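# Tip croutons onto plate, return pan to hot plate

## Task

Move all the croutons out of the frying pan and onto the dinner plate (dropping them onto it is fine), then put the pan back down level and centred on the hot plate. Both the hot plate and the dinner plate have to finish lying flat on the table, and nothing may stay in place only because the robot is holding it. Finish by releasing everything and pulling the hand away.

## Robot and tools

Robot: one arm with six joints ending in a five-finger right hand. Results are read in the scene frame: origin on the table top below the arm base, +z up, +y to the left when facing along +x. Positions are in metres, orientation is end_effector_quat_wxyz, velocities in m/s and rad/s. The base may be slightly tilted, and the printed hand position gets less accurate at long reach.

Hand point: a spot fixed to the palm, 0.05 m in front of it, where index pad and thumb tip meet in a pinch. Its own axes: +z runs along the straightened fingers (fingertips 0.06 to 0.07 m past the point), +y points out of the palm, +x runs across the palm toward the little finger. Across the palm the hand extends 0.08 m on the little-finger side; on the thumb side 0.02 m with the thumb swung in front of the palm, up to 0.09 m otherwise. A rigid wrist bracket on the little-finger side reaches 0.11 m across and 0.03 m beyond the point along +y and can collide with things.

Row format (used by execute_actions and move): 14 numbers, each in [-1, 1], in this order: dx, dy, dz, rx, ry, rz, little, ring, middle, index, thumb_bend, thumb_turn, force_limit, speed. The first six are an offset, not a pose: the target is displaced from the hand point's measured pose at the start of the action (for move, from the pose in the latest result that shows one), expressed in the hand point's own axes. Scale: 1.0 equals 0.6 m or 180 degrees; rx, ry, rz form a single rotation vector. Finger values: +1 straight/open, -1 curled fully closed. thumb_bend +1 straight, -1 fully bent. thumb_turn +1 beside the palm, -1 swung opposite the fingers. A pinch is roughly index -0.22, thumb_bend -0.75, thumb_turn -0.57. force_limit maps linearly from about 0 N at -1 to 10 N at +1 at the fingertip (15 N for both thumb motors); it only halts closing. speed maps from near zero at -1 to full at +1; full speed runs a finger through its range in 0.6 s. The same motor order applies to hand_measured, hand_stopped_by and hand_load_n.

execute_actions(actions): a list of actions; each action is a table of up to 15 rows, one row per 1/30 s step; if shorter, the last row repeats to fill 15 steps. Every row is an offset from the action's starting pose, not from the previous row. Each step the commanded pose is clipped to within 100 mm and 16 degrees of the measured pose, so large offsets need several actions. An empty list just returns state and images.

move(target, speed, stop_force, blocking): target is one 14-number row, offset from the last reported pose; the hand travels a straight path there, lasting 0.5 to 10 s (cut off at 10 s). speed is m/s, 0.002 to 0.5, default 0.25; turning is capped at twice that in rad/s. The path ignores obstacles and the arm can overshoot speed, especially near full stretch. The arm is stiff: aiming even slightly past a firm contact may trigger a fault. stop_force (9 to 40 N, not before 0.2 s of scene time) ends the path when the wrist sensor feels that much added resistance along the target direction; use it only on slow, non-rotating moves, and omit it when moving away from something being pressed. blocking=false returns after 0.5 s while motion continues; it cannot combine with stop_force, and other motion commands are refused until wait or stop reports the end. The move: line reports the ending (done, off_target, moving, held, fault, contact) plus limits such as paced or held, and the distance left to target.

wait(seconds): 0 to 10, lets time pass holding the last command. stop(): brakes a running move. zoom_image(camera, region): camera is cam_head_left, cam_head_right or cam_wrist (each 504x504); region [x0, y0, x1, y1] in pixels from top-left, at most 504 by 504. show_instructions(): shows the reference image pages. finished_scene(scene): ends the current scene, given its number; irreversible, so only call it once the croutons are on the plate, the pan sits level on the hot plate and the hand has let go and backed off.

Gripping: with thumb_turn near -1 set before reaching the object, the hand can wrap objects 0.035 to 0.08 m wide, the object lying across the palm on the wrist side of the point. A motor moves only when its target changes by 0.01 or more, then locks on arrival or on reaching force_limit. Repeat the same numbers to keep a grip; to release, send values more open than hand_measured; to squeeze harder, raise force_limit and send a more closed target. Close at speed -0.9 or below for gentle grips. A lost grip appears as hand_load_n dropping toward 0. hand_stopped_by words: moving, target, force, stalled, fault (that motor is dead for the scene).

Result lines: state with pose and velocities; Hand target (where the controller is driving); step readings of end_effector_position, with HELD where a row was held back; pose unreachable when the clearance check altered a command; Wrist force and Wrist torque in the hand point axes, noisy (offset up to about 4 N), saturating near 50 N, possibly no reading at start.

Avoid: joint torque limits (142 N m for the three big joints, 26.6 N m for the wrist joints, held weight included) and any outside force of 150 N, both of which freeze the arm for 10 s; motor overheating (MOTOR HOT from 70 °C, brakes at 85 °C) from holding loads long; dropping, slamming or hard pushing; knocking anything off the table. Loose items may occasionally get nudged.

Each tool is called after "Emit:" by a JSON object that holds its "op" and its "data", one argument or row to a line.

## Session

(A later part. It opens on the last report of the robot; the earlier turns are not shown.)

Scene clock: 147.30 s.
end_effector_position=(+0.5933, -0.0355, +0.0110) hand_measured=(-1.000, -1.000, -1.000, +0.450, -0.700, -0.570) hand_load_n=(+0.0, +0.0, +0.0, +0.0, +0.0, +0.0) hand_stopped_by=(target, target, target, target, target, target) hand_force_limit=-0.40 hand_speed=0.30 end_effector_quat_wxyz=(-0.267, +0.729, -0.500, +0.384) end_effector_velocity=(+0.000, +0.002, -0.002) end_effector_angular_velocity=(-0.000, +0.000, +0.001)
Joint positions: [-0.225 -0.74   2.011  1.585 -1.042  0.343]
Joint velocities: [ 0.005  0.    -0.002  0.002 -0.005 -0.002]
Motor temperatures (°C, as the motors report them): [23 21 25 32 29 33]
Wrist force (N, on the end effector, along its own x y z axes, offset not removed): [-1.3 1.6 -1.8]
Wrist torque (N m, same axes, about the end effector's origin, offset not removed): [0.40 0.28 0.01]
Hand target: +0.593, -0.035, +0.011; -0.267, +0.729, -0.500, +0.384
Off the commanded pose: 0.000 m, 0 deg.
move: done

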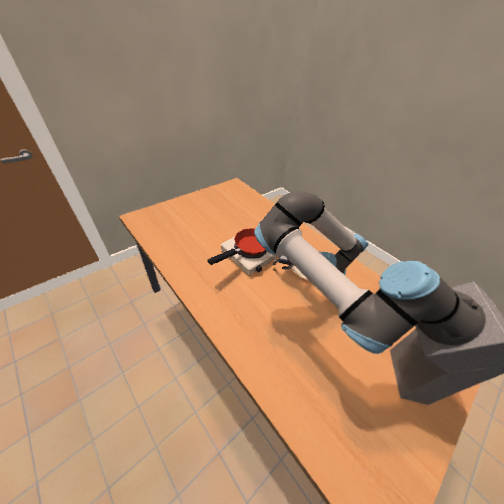

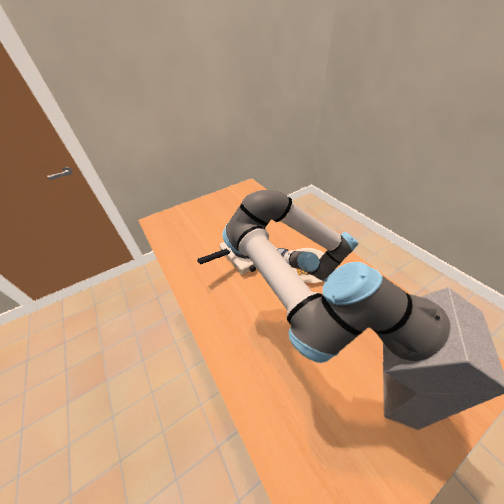

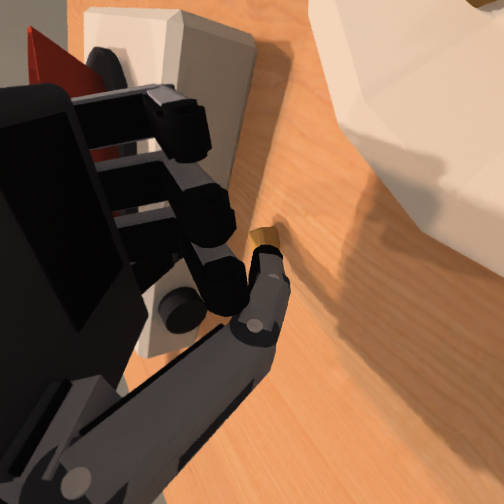

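Emit:
{"op": "move", "data": {
  "target": [-0.027,0.002,0.042,0,0,0,-1,-1,-1,0.6,-0.7,-0.57,-0.4,0.3],
  "speed": 0.015,
  "stop_force": 10
}}

Emit:
{"op": "zoom_image", "data": {
  "camera": "cam_head_left",
  "region": [250,235,320,290]
}}

Scene clock: 151.40 s.
end_effector_position=(+0.6099, -0.0208, -0.0087) hand_measured=(-1.000, -1.000, -1.000, +0.600, -0.700, -0.570) hand_load_n=(+0.0, +0.0, +0.0, +0.0, +0.0, +0.0) hand_stopped_by=(target, target, target, target, target, target) hand_force_limit=-0.40 hand_speed=0.30 end_effector_quat_wxyz=(-0.267, +0.729, -0.500, +0.384) end_effector_velocity=(+0.001, +0.001, -0.003) end_effector_angular_velocity=(+0.001, +0.002, -0.000)
Joint positions: [-0.163 -0.742  1.958  1.65  -1.101  0.323]
Joint velocities: [ 0.006  0.001 -0.005  0.006 -0.004 -0.002]
Motor temperatures (°C, as the motors report them): [23 21 25 32 29 33]
Wrist force (N, on the end effector, along its own x y z axes, offset not removed): [-0.2 2.0 -3.1]
Wrist torque (N m, same axes, about the end effector's origin, offset not removed): [0.49 0.01 0.19]
Hand target: +0.610, -0.021, -0.009; -0.267, +0.729, -0.500, +0.384
Off the commanded pose: 0.000 m, 0 deg.
move: done

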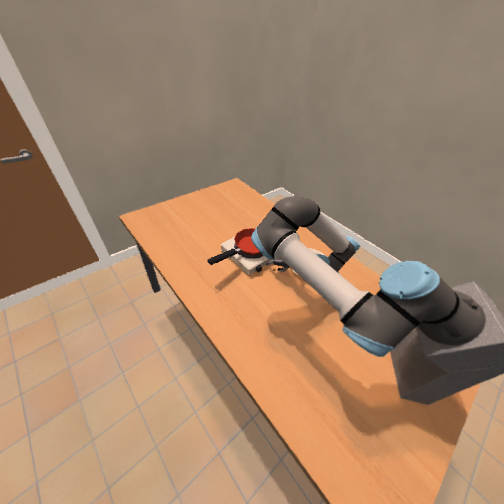

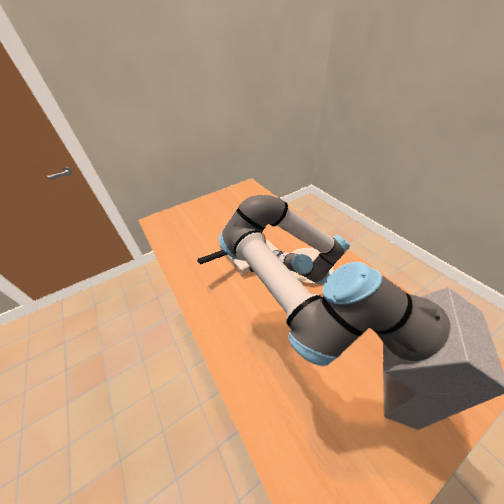

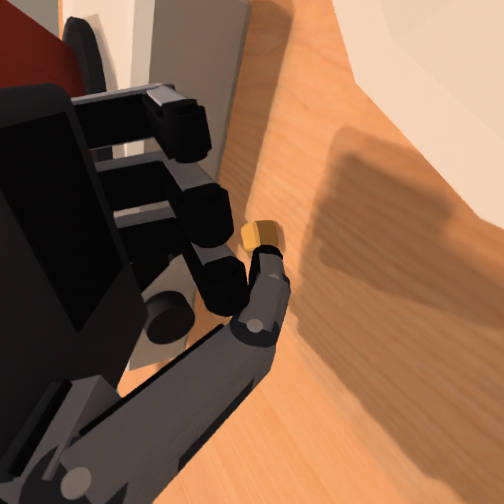

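Region (250, 235, 320, 290) of cam_head_left's 504x504 image, scaled by 7.200, with more detail than that image has; it fills the top 396 rows of this view, and the rest is white.

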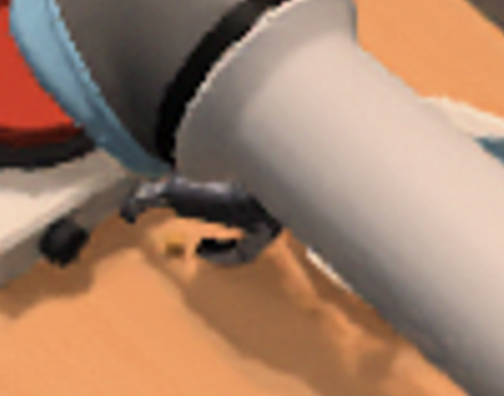

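Close.

Emit:
{"op": "move", "data": {
  "target": [-0.005,0.003,0.006,0,0,0,-1,-1,-1,-0.3,-0.72,-0.57,-0.4,-0.6],
  "speed": 0.01
}}

Emit:
{"op": "move", "data": {
  "target": [0.03,-0.077,-0.056,0,0,0,-1,-1,-1,-0.3,-0.72,-0.57,-0.4,-0.6],
  "speed": 0.05
}}

Scene clock: 156.70 s.
end_effector_position=(+0.6114, -0.0188, -0.0126) hand_measured=(-1.000, -1.000, -1.000, +0.382, -0.720, -0.570) hand_load_n=(+0.0, +0.0, +0.0, +1.5, +0.0, +0.0) hand_stopped_by=(target, target, target, force, target, target) hand_force_limit=-0.40 hand_speed=-0.60 end_effector_quat_wxyz=(-0.267, +0.729, -0.500, +0.384) end_effector_velocity=(+0.000, +0.001, -0.002) end_effector_angular_velocity=(-0.000, -0.000, +0.001)
Joint positions: [-0.152 -0.739  1.949  1.657 -1.112  0.319]
Joint velocities: [ 0.004  0.003 -0.004  0.002 -0.004 -0.002]
Motor temperatures (°C, as the motors report them): [23 21 25 32 29 33]
Wrist force (N, on the end effector, along its own x y z axes, offset not removed): [16.5 -30.1 -34.7]
Wrist torque (N m, same axes, about the end effector's origin, offset not removed): [2.15 0.80 0.46]
Hand target: +0.611, -0.019, -0.013; -0.267, +0.729, -0.500, +0.384
Off the commanded pose: 0.000 m, 0 deg.
move: done

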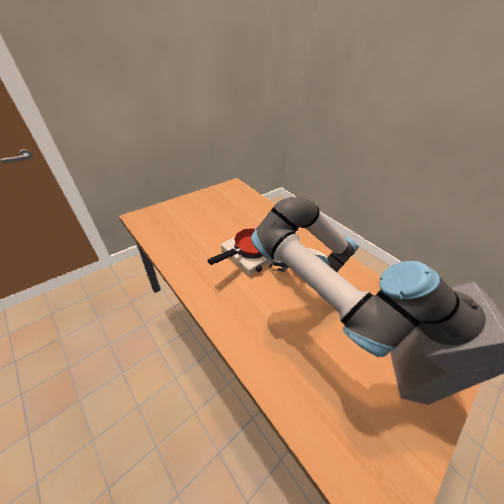

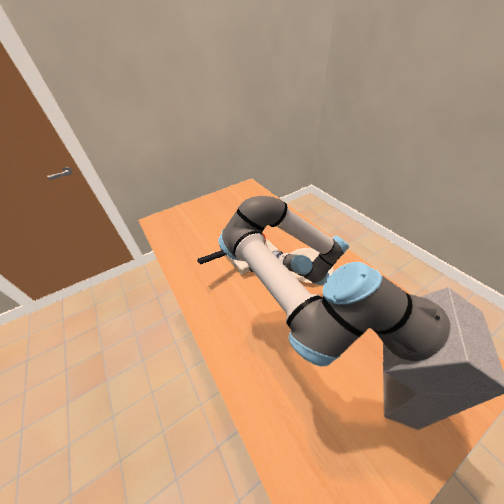

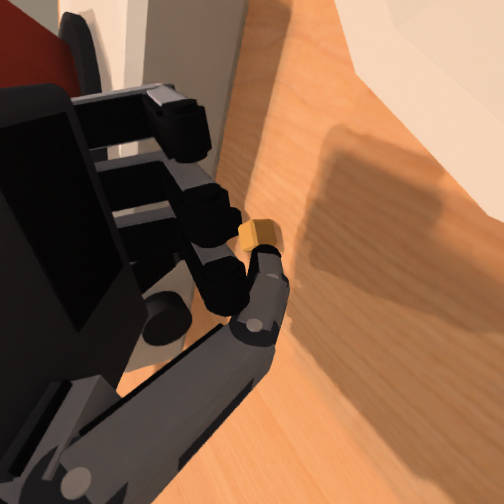

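Scene clock: 158.33 s.
end_effector_position=(+0.6115, -0.0192, +0.0471) hand_measured=(-1.000, -1.000, -1.000, +0.382, -0.720, -0.570) hand_load_n=(+0.0, +0.0, +0.0, +0.0, +0.0, +0.0) hand_stopped_by=(target, target, target, force, target, target) hand_force_limit=-0.40 hand_speed=-0.60 end_effector_quat_wxyz=(-0.267, +0.729, -0.500, +0.384) end_effector_velocity=(+0.000, +0.000, +0.003) end_effector_angular_velocity=(-0.000, -0.001, +0.001)
Joint positions: [-0.262 -0.851  2.067  1.634 -1.007  0.355]
Joint velocities: [-0.005 -0.005  0.004 -0.002  0.004  0.001]
Motor temperatures (°C, as the motors report them): [23 21 25 32 29 33]
Wrist force (N, on the end effector, along its own x y z axes, offset not removed): [-3.2 1.5 -2.7]
Wrist torque (N m, same axes, about the end effector's origin, offset not removed): [0.49 0.36 -0.03]
Hand target: +0.611, -0.019, +0.047; -0.267, +0.729, -0.500, +0.384
Off the commanded pose: 0.000 m, 0 deg.
move: done

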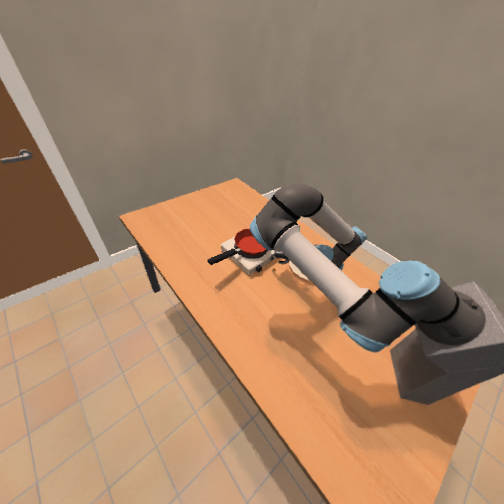

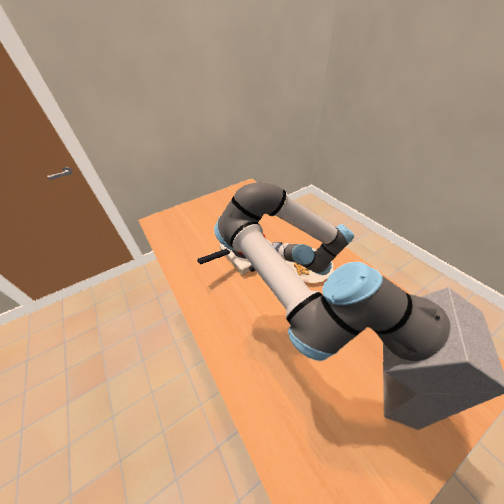

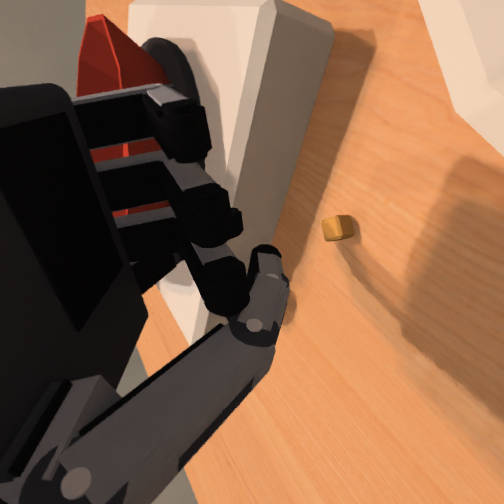

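Emit:
{"op": "move", "data": {
  "target": [-0.026,0.067,0.049,0,0,0,-1,-1,-1,0.38,-0.72,-0.57,0,-0.6],
  "speed": 0.03
}}

Emit:
{"op": "move", "data": {
  "target": [0,0,0,0,0,0,-1,-1,-1,-0.3,-0.72,-0.57,0,-0.8]
}}

Scene clock: 167.13 s.
end_effector_position=(+0.6115, -0.0189, -0.0049) hand_measured=(-1.000, -1.000, -1.000, +0.380, -0.720, -0.570) hand_load_n=(+0.0, +0.0, +0.0, +0.0, +0.0, +0.0) hand_stopped_by=(target, target, target, target, target, target) hand_force_limit=0.00 hand_speed=-0.60 end_effector_quat_wxyz=(-0.267, +0.729, -0.500, +0.384) end_effector_velocity=(+0.000, +0.000, -0.002) end_effector_angular_velocity=(+0.000, -0.000, +0.001)
Joint positions: [-0.166 -0.753  1.965  1.653 -1.099  0.324]
Joint velocities: [ 0.005  0.004 -0.005  0.001 -0.004 -0.002]
Motor temperatures (°C, as the motors report them): [23 21 25 32 29 33]
Wrist force (N, on the end effector, along its own x y z axes, offset not removed): [-2.6 2.1 -2.0]
Wrist torque (N m, same axes, about the end effector's origin, offset not removed): [0.44 0.34 0.02]
Hand target: +0.612, -0.019, -0.005; -0.267, +0.729, -0.500, +0.384
Off the commanded pose: 0.000 m, 0 deg.
move: done

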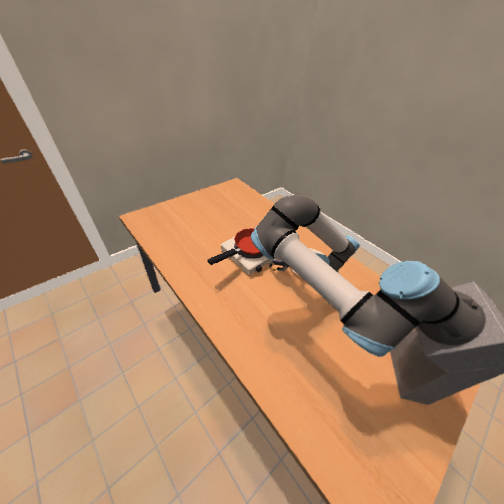

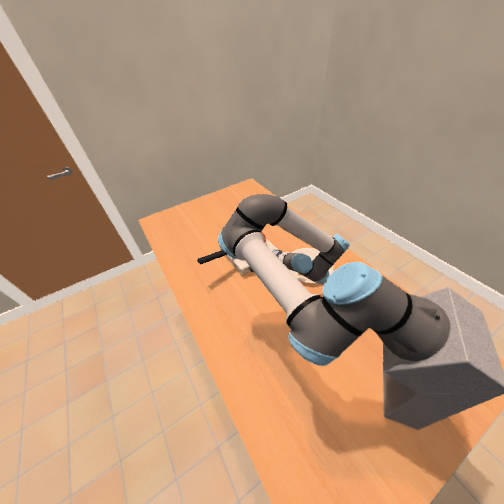

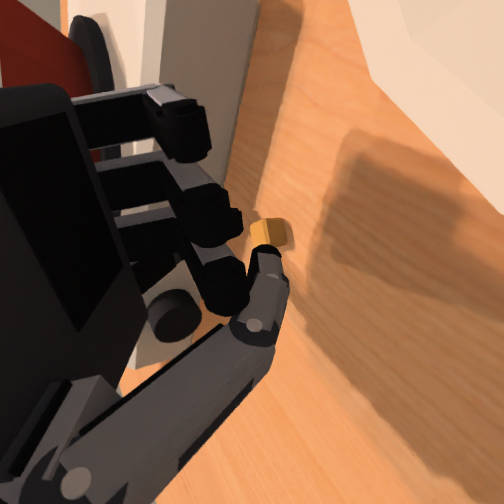

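Scene clock: 169.27 s.
end_effector_position=(+0.6115, -0.0189, -0.0049) hand_measured=(-1.000, -1.000, -1.000, -0.238, -0.720, -0.570) hand_load_n=(+0.0, +0.0, +0.0, +9.0, +1.0, +0.0) hand_stopped_by=(target, target, target, force, target, target) hand_force_limit=0.00 hand_speed=-0.80 end_effector_quat_wxyz=(-0.267, +0.729, -0.500, +0.384) end_effector_velocity=(-0.000, +0.000, -0.000) end_effector_angular_velocity=(+0.000, +0.001, -0.001)
Joint positions: [-0.166 -0.753  1.965  1.653 -1.099  0.324]
Joint velocities: [ 0.001  0.    -0.     0.001  0.     0.   ]
Motor temperatures (°C, as the motors report them): [23 21 25 32 29 33]
Wrist force (N, on the end effector, along its own x y z axes, offset not removed): [-0.9 0.0 -2.0]
Wrist torque (N m, same axes, about the end effector's origin, offset not removed): [0.11 -0.01 0.09]
Hand target: +0.612, -0.019, -0.005; -0.267, +0.729, -0.500, +0.384
Off the commanded pose: 0.000 m, 0 deg.
move: done

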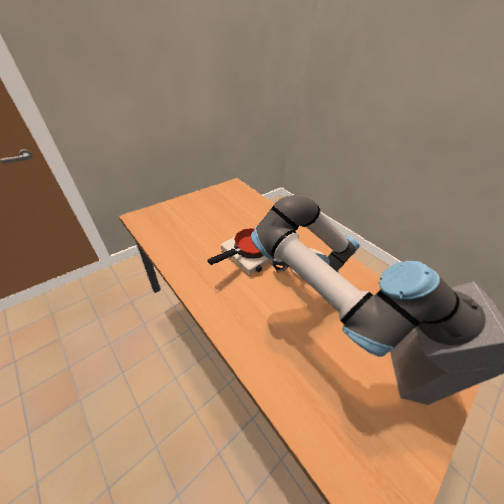

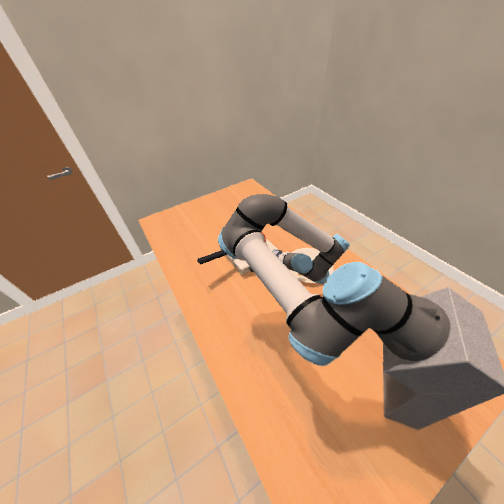

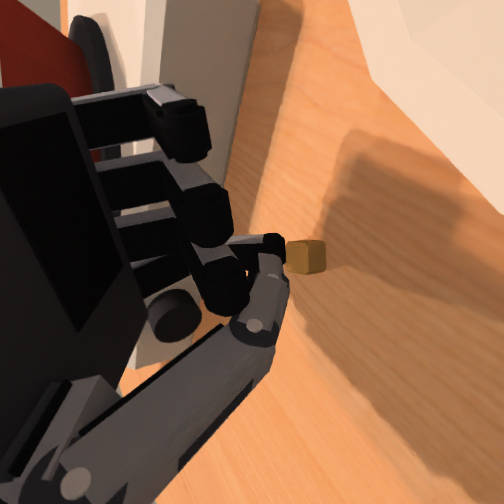

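Emit:
{"op": "move", "data": {
  "target": [0.015,-0.04,-0.028,0,0,0,-1,-1,-1,0.15,-0.72,-0.57,0,0],
  "speed": 0.05
}}

Emit:
{"op": "move", "data": {
  "target": [0.02,0.034,-0.033,0.11,0,0,-1,-1,-1,0.15,-0.72,-0.57,0,0],
  "speed": 0.05
}}

Emit:
{"op": "zoom_image", "data": {
  "camera": "cam_head_left",
  "region": [250,235,320,290]
}}

Scene clock: 175.23 s.
end_effector_position=(+0.6120, -0.0188, +0.0255) hand_measured=(-1.000, -1.000, -1.000, +0.150, -0.720, -0.570) hand_load_n=(+0.0, +0.0, +0.0, +0.0, +0.0, +0.0) hand_stopped_by=(target, target, target, target, target, target) hand_force_limit=0.00 hand_speed=0.00 end_effector_quat_wxyz=(-0.267, +0.729, -0.500, +0.384) end_effector_velocity=(+0.000, -0.000, +0.002) end_effector_angular_velocity=(-0.000, -0.000, -0.000)
Joint positions: [-0.22  -0.811  2.026  1.642 -1.047  0.341]
Joint velocities: [-0.004 -0.004  0.004 -0.     0.004  0.001]
Motor temperatures (°C, as the motors report them): [23 21 25 32 29 33]
Wrist force (N, on the end effector, along its own x y z axes, offset not removed): [-2.0 0.9 -2.7]
Wrist torque (N m, same axes, about the end effector's origin, offset not removed): [0.32 0.20 0.02]
Hand target: +0.612, -0.019, +0.026; -0.267, +0.729, -0.500, +0.384
Off the commanded pose: 0.000 m, 0 deg.
move: done

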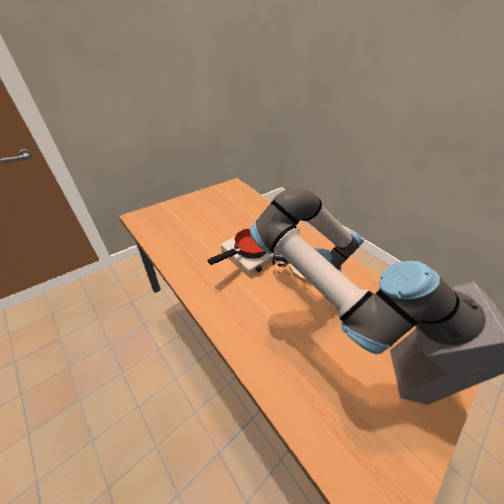

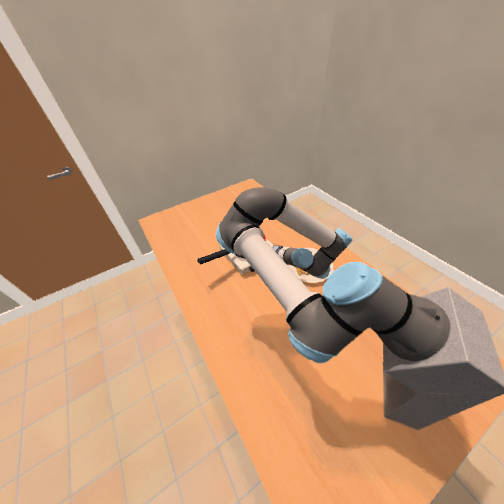

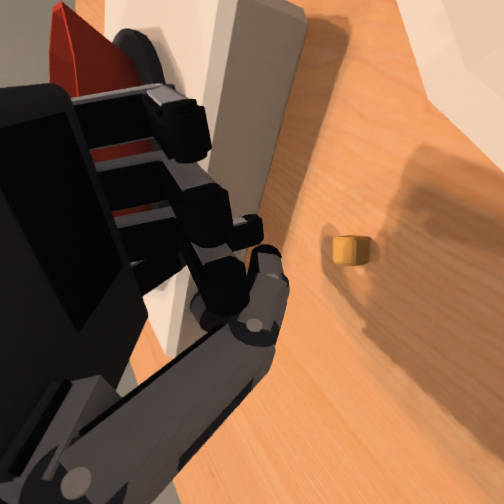

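Scene clock: 179.00 s.
end_effector_position=(+0.5878, -0.0374, +0.0244) hand_measured=(-1.000, -1.000, -1.000, +0.150, -0.720, -0.570) hand_load_n=(+0.0, +0.0, +0.0, +0.0, +0.0, +0.0) hand_stopped_by=(target, target, target, target, target, target) hand_force_limit=0.00 hand_speed=0.00 end_effector_quat_wxyz=(-0.388, +0.672, -0.427, +0.464) end_effector_velocity=(-0.001, -0.001, -0.000) end_effector_angular_velocity=(+0.003, -0.012, +0.004)
Joint positions: [-0.197 -0.555  1.871  1.197 -1.207  0.482]
Joint velocities: [ 0.002  0.009 -0.008 -0.013 -0.007  0.003]
Motor temperatures (°C, as the motors report them): [23 21 25 32 29 33]
Wrist force (N, on the end effector, along its own x y z axes, offset not removed): [-1.9 1.9 -2.7]
Wrist torque (N m, same axes, about the end effector's origin, offset not removed): [0.44 0.29 0.12]
Hand target: +0.588, -0.037, +0.024; -0.388, +0.672, -0.426, +0.465
Off the commanded pose: 0.000 m, 0 deg.
move: done

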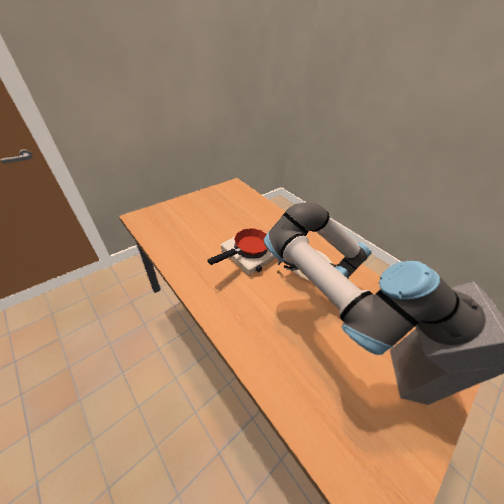

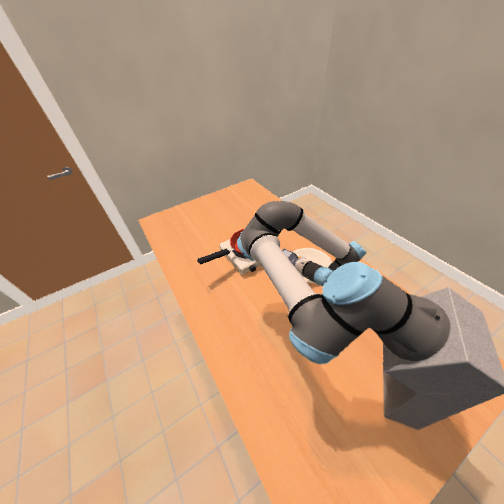

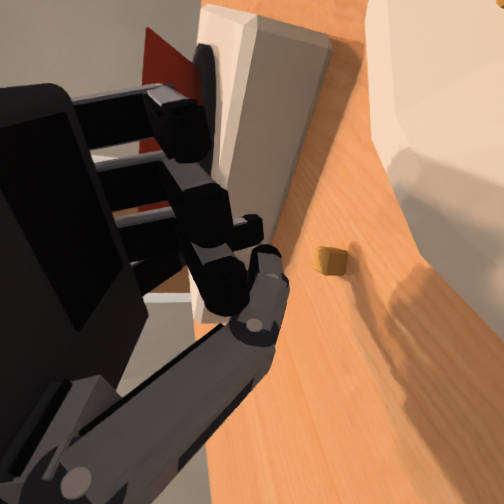

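Region (250, 235, 320, 290) of cam_head_left's 504x504 image, scaled by 7.200, with more detail than that image has; it fills the top 396 rows of this view, and the rest is white.

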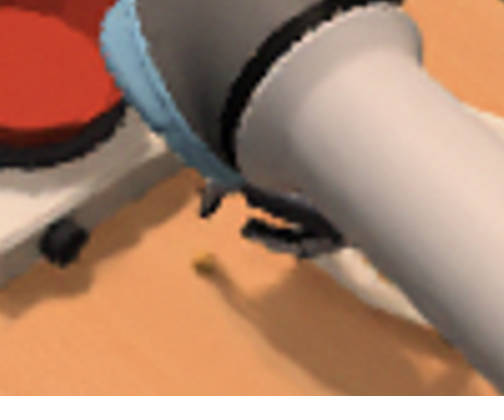

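Emit:
{"op": "move", "data": {
  "target": [-0.033,0.04,0.018,0,0,0,-1,-1,-1,0.3,-0.72,-0.57,0,0],
  "speed": 0.012,
  "stop_force": 10
}}

Emit:
{"op": "zoom_image", "data": {
  "camera": "cam_head_left",
  "region": [250,235,320,290]
}}

Scene clock: 185.67 s.
end_effector_position=(+0.5889, -0.0257, -0.0060) hand_measured=(-1.000, -1.000, -1.000, +0.300, -0.720, -0.570) hand_load_n=(+0.0, +0.0, +0.0, +0.0, +0.0, +0.0) hand_stopped_by=(target, target, target, target, target, target) hand_force_limit=0.00 hand_speed=0.00 end_effector_quat_wxyz=(-0.387, +0.672, -0.427, +0.464) end_effector_velocity=(-0.000, +0.001, -0.002) end_effector_angular_velocity=(-0.001, -0.001, +0.001)
Joint positions: [-0.124 -0.519  1.812  1.235 -1.266  0.436]
Joint velocities: [ 0.005  0.004 -0.006  0.002 -0.005 -0.004]
Motor temperatures (°C, as the motors report them): [23 21 25 32 29 33]
Wrist force (N, on the end effector, along its own x y z axes, offset not removed): [-1.2 3.1 -2.5]
Wrist torque (N m, same axes, about the end effector's origin, offset not removed): [0.71 0.12 0.06]
Hand target: +0.589, -0.026, -0.006; -0.387, +0.673, -0.427, +0.464
Off the commanded pose: 0.000 m, 0 deg.
move: done

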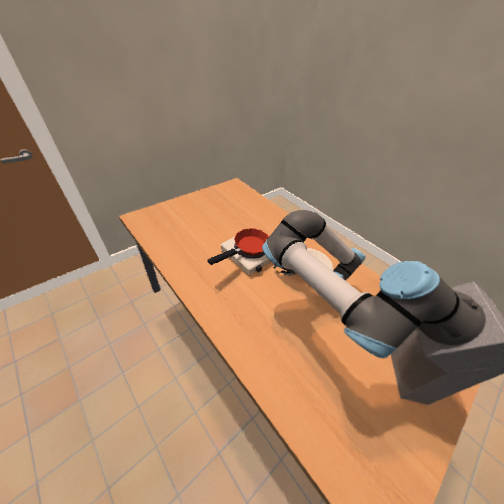

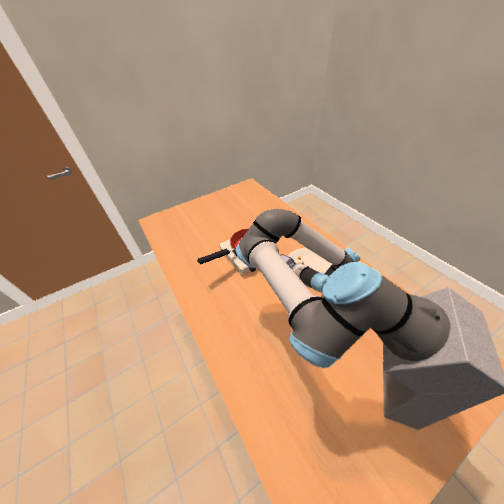

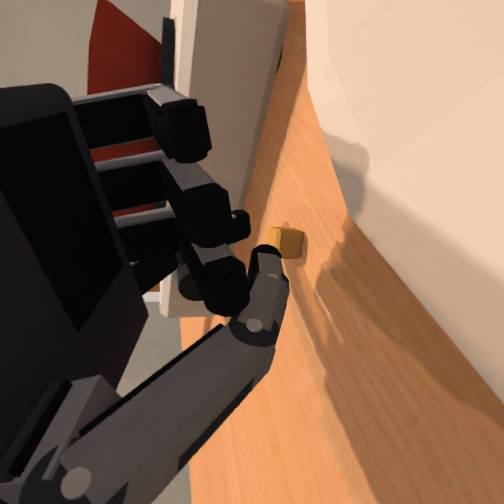

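Region (250, 235, 320, 290) of cam_head_left's 504x504 image, scaled by 7.200, with more detail than that image has; it fills the top 396 rows of this view, and the rest is white.

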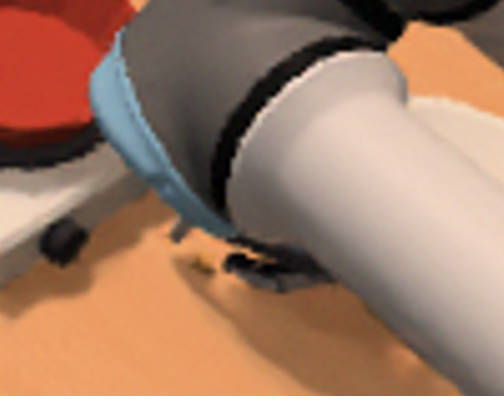

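Emit:
{"op": "move", "data": {
  "target": [-0.01,0.016,0.008,0,0,0,-1,-1,-1,0.3,-0.72,-0.57,0,0],
  "speed": 0.006,
  "stop_force": 9
}}

Emit:
{"op": "move", "data": {
  "target": [0,0,0,0,0,0,-1,-1,-1,-0.3,-0.72,-0.57,-0.2,-0.8]
}}

Scene clock: 190.10 s.
end_effector_position=(+0.5902, -0.0228, -0.0177) hand_measured=(-1.000, -1.000, -1.000, +0.300, -0.720, -0.570) hand_load_n=(+0.0, +0.0, +0.0, +0.0, +0.0, +0.0) hand_stopped_by=(target, target, target, target, target, target) hand_force_limit=0.00 hand_speed=0.00 end_effector_quat_wxyz=(-0.387, +0.673, -0.427, +0.464) end_effector_velocity=(+0.000, -0.000, -0.001) end_effector_angular_velocity=(-0.001, -0.000, -0.002)
Joint positions: [-0.1   -0.504  1.784  1.252 -1.286  0.421]
Joint velocities: [ 0.002  0.002 -0.003  0.003 -0.003 -0.002]
Motor temperatures (°C, as the motors report them): [23 21 25 32 29 33]
Wrist force (N, on the end effector, along its own x y z axes, offset not removed): [-1.1 1.4 -2.5]
Wrist torque (N m, same axes, about the end effector's origin, offset not removed): [0.39 0.09 0.09]
Hand target: +0.590, -0.023, -0.018; -0.387, +0.673, -0.427, +0.464
Off the commanded pose: 0.000 m, 0 deg.
move: done

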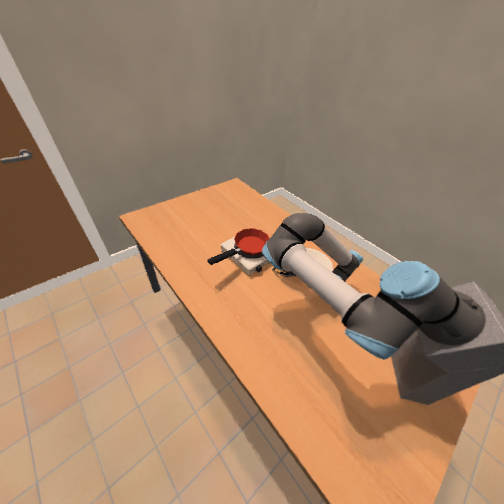

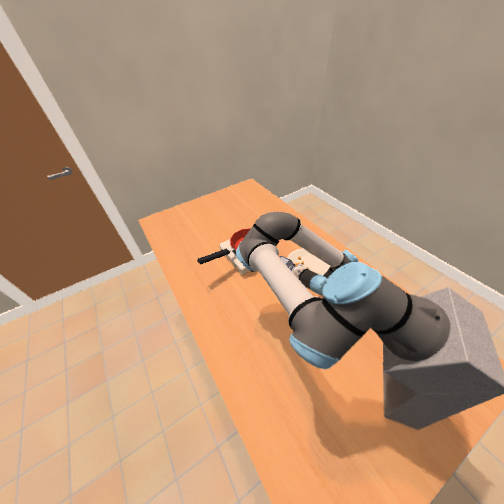

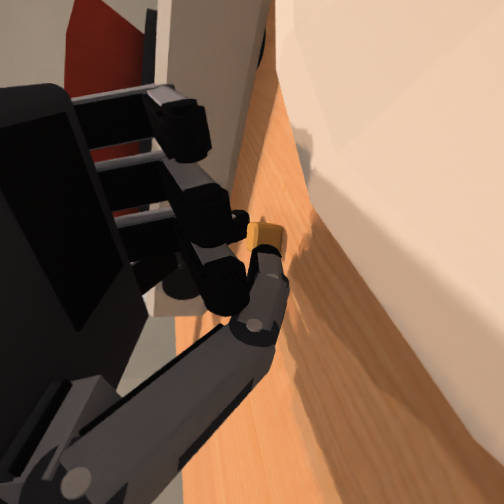

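Scene clock: 191.03 s.
end_effector_position=(+0.5902, -0.0228, -0.0177) hand_measured=(-1.000, -1.000, -1.000, +0.080, -0.720, -0.570) hand_load_n=(+0.0, +0.0, +0.0, +4.5, +0.0, +0.0) hand_stopped_by=(target, target, target, force, target, target) hand_force_limit=-0.20 hand_speed=-0.80 end_effector_quat_wxyz=(-0.387, +0.673, -0.427, +0.464) end_effector_velocity=(-0.000, -0.001, -0.000) end_effector_angular_velocity=(-0.000, +0.001, -0.001)
Joint positions: [-0.1   -0.504  1.784  1.252 -1.286  0.421]
Joint velocities: [-0.     0.001  0.     0.001  0.     0.   ]
Motor temperatures (°C, as the motors report them): [23 21 25 32 29 33]
Wrist force (N, on the end effector, along its own x y z axes, offset not removed): [-2.9 -5.1 -2.7]
Wrist torque (N m, same axes, about the end effector's origin, offset not removed): [0.84 0.76 -0.08]
Hand target: +0.590, -0.023, -0.018; -0.387, +0.673, -0.427, +0.464
Off the commanded pose: 0.000 m, 0 deg.
move: done

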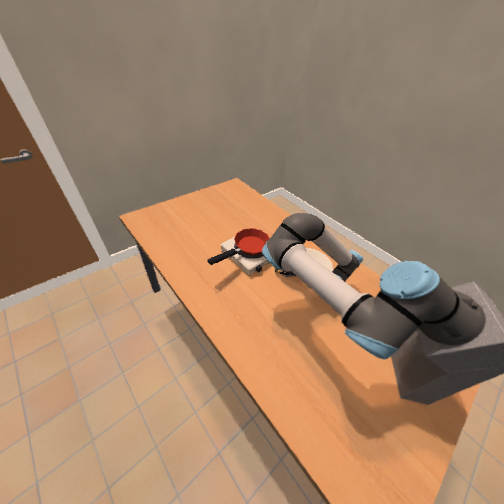

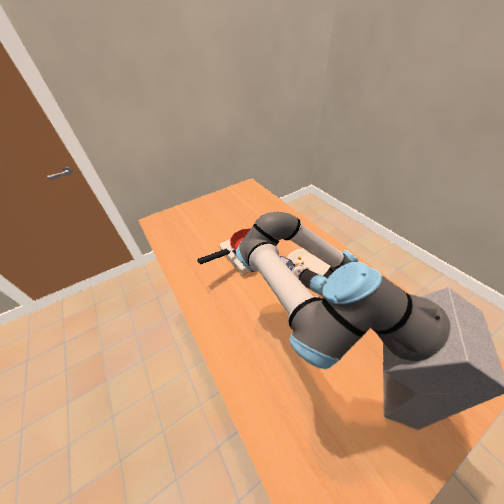

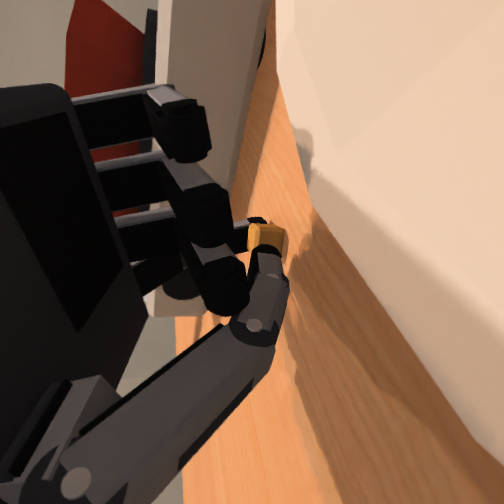

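Index touches table behind the crouton; raise slightly and close more.

Emit:
{"op": "move", "data": {
  "target": [0,-0.003,0,0,0,0,-1,-1,-1,-0.33,-0.72,-0.57,0.1,-0.85],
  "speed": 0.004
}}

Emit:
{"op": "move", "data": {
  "target": [0.03,-0.09,-0.026,0,0,0,-1,-1,-1,-0.33,-0.72,-0.57,0.1,-0.85],
  "speed": 0.04
}}

Scene clock: 194.07 s.
end_effector_position=(+0.5905, -0.0222, -0.0162) hand_measured=(-1.000, -1.000, -1.000, +0.066, -0.720, -0.570) hand_load_n=(+0.0, +0.0, +0.0, +0.0, +0.0, +0.0) hand_stopped_by=(target, target, target, force, target, target) hand_force_limit=0.10 hand_speed=-0.85 end_effector_quat_wxyz=(-0.387, +0.673, -0.427, +0.464) end_effector_velocity=(+0.001, -0.000, +0.001) end_effector_angular_velocity=(-0.001, -0.002, -0.001)
Joint positions: [-0.101 -0.508  1.788  1.251 -1.285  0.422]
Joint velocities: [-0.001 -0.003  0.002 -0.    -0.     0.   ]
Motor temperatures (°C, as the motors report them): [23 21 25 32 29 33]
Wrist force (N, on the end effector, along its own x y z axes, offset not removed): [-4.2 1.0 -1.3]
Wrist torque (N m, same axes, about the end effector's origin, offset not removed): [0.23 0.68 -0.05]
Hand target: +0.591, -0.022, -0.016; -0.387, +0.673, -0.427, +0.464
Off the commanded pose: 0.000 m, 0 deg.
move: done

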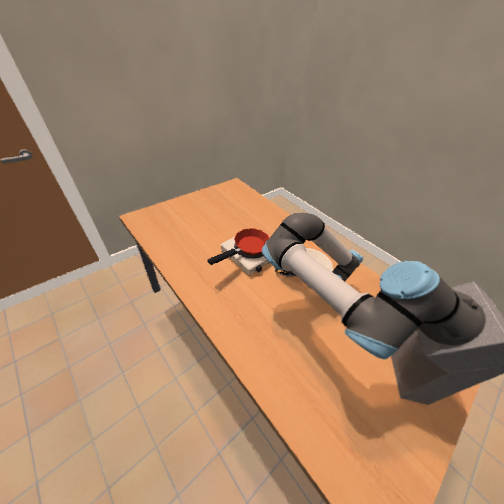

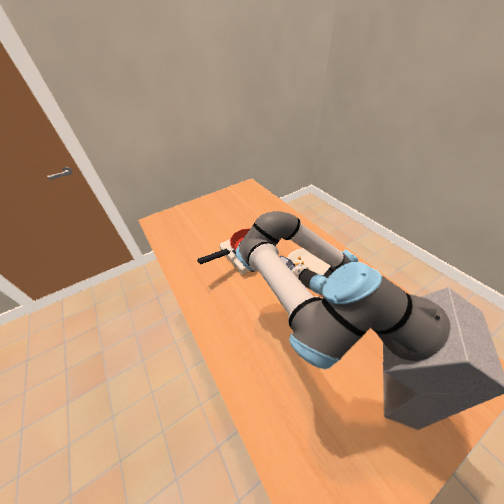

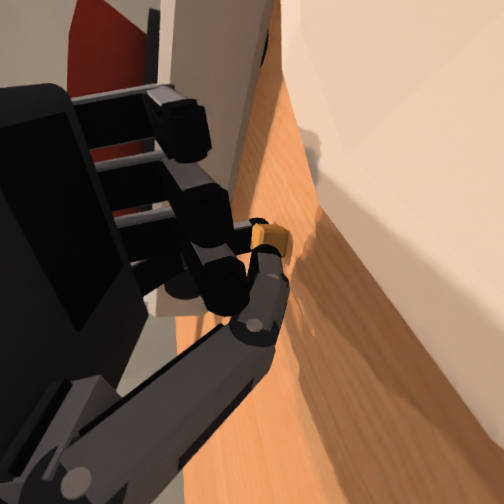

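Scene clock: 195.93 s.
end_effector_position=(+0.5909, -0.0228, +0.0426) hand_measured=(-1.000, -1.000, -1.000, +0.066, -0.720, -0.570) hand_load_n=(+0.0, +0.0, +0.0, +0.0, +0.0, +0.0) hand_stopped_by=(target, target, target, force, target, target) hand_force_limit=0.10 hand_speed=-0.85 end_effector_quat_wxyz=(-0.388, +0.672, -0.427, +0.464) end_effector_velocity=(-0.000, -0.001, +0.002) end_effector_angular_velocity=(-0.000, +0.000, -0.001)
Joint positions: [-0.206 -0.611  1.929  1.192 -1.2    0.487]
Joint velocities: [-0.005 -0.003  0.006 -0.003  0.004  0.003]
Motor temperatures (°C, as the motors report them): [23 21 25 32 29 33]
Wrist force (N, on the end effector, along its own x y z axes, offset not removed): [-2.6 0.5 -0.2]
Wrist torque (N m, same axes, about the end effector's origin, offset not removed): [0.11 0.29 -0.08]
Hand target: +0.591, -0.023, +0.043; -0.388, +0.672, -0.427, +0.464
Off the commanded pose: 0.000 m, 0 deg.
move: done

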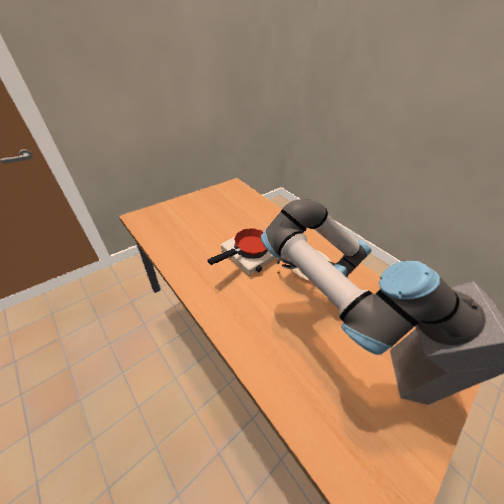

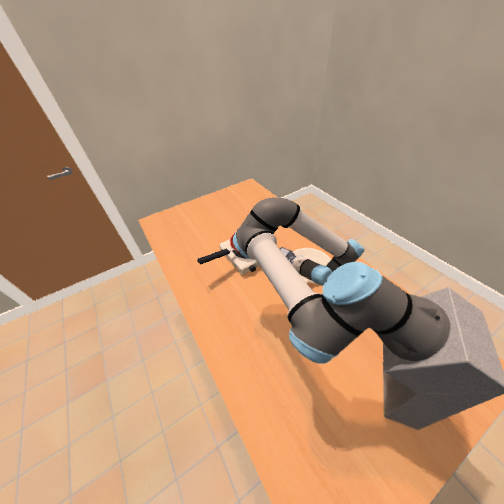

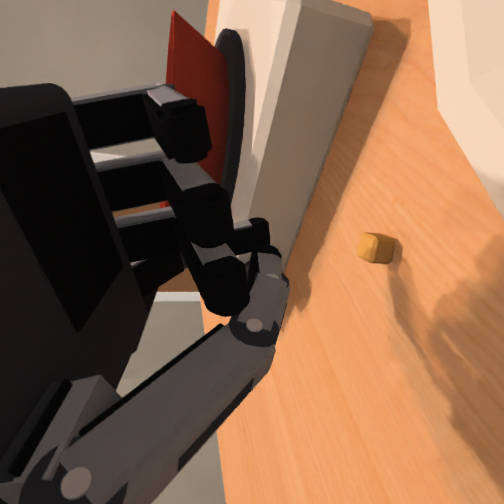

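Emit:
{"op": "move", "data": {
  "target": [-0.03,0.088,0.026,0,0,0,-1,-1,-1,0.1,-0.72,-0.57,0.1,-0.85],
  "speed": 0.03
}}

Emit:
{"op": "move", "data": {
  "target": [0,0,0,0,0,0,-1,-1,-1,-0.3,-0.72,-0.57,0.1,-0.85]
}}

Scene clock: 200.57 s.
end_effector_position=(+0.5908, -0.0218, -0.0151) hand_measured=(-1.000, -1.000, -1.000, +0.100, -0.720, -0.570) hand_load_n=(+0.0, +0.0, +0.0, +0.0, +0.0, +0.0) hand_stopped_by=(target, target, target, target, target, target) hand_force_limit=0.10 hand_speed=-0.85 end_effector_quat_wxyz=(-0.387, +0.673, -0.427, +0.464) end_effector_velocity=(-0.000, +0.001, -0.002) end_effector_angular_velocity=(+0.000, -0.000, +0.001)
Joint positions: [-0.102 -0.511  1.791  1.251 -1.284  0.423]
Joint velocities: [ 0.005  0.004 -0.006  0.002 -0.003 -0.002]
Motor temperatures (°C, as the motors report them): [23 21 25 32 29 33]
Wrist force (N, on the end effector, along its own x y z axes, offset not removed): [-2.6 -1.0 -2.9]
Wrist torque (N m, same axes, about the end effector's origin, offset not removed): [0.01 0.33 0.06]
Hand target: +0.591, -0.022, -0.015; -0.387, +0.673, -0.427, +0.464
Off the commanded pose: 0.000 m, 0 deg.
move: done

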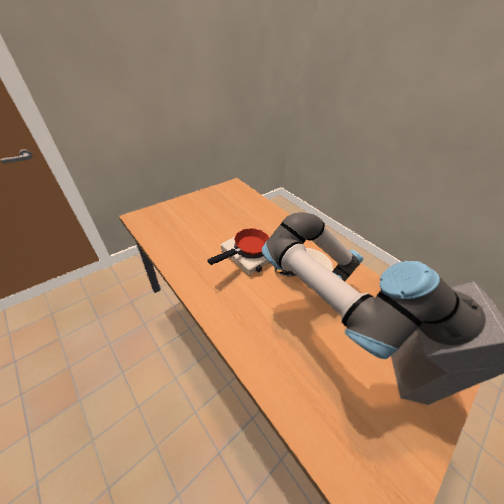

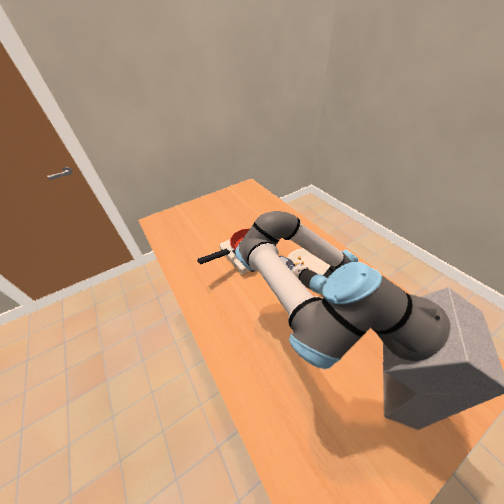

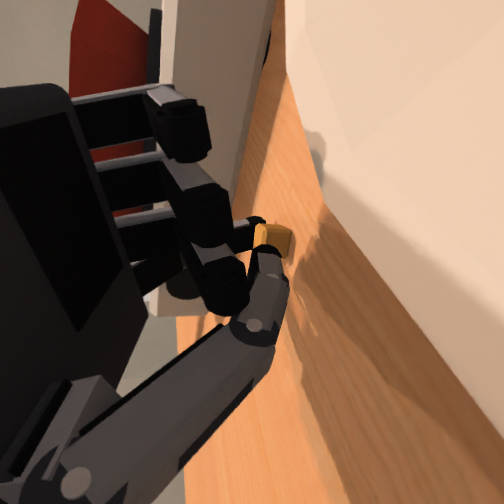

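Scene clock: 201.43 s.
end_effector_position=(+0.5907, -0.0218, -0.0151) hand_measured=(-1.000, -1.000, -1.000, -0.048, -0.720, -0.570) hand_load_n=(+0.0, +0.0, +0.0, +6.5, +1.5, +0.0) hand_stopped_by=(target, target, target, force, target, target) hand_force_limit=0.10 hand_speed=-0.85 end_effector_quat_wxyz=(-0.387, +0.673, -0.427, +0.464) end_effector_velocity=(+0.000, +0.001, -0.000) end_effector_angular_velocity=(+0.000, +0.001, +0.001)
Joint positions: [-0.102 -0.511  1.791  1.251 -1.284  0.423]
Joint velocities: [ 0.001 -0.001  0.     0.001  0.    -0.   ]
Motor temperatures (°C, as the motors report them): [23 21 25 32 29 33]
Wrist force (N, on the end effector, along its own x y z axes, offset not removed): [-2.8 0.5 -1.3]
Wrist torque (N m, same axes, about the end effector's origin, offset not removed): [0.08 0.34 -0.14]
Hand target: +0.591, -0.022, -0.015; -0.387, +0.673, -0.427, +0.464
Off the commanded pose: 0.000 m, 0 deg.
move: done

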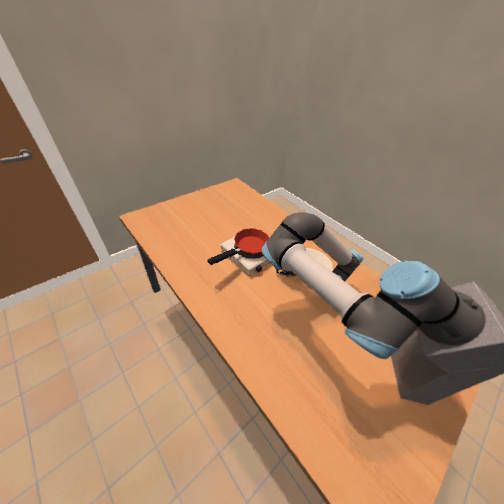

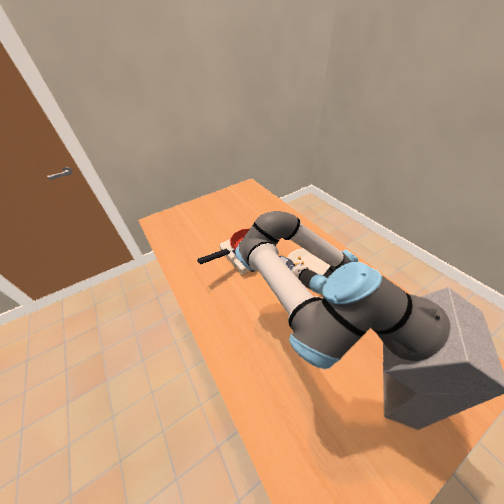

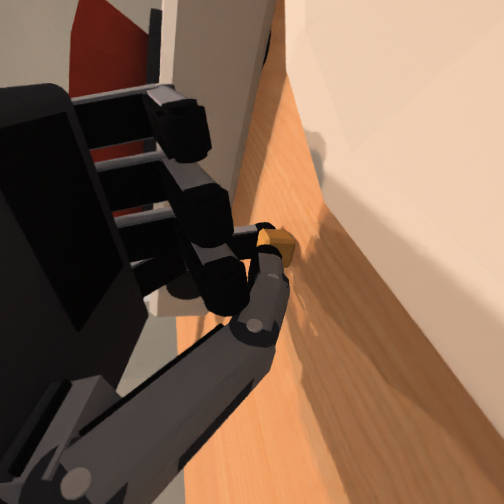

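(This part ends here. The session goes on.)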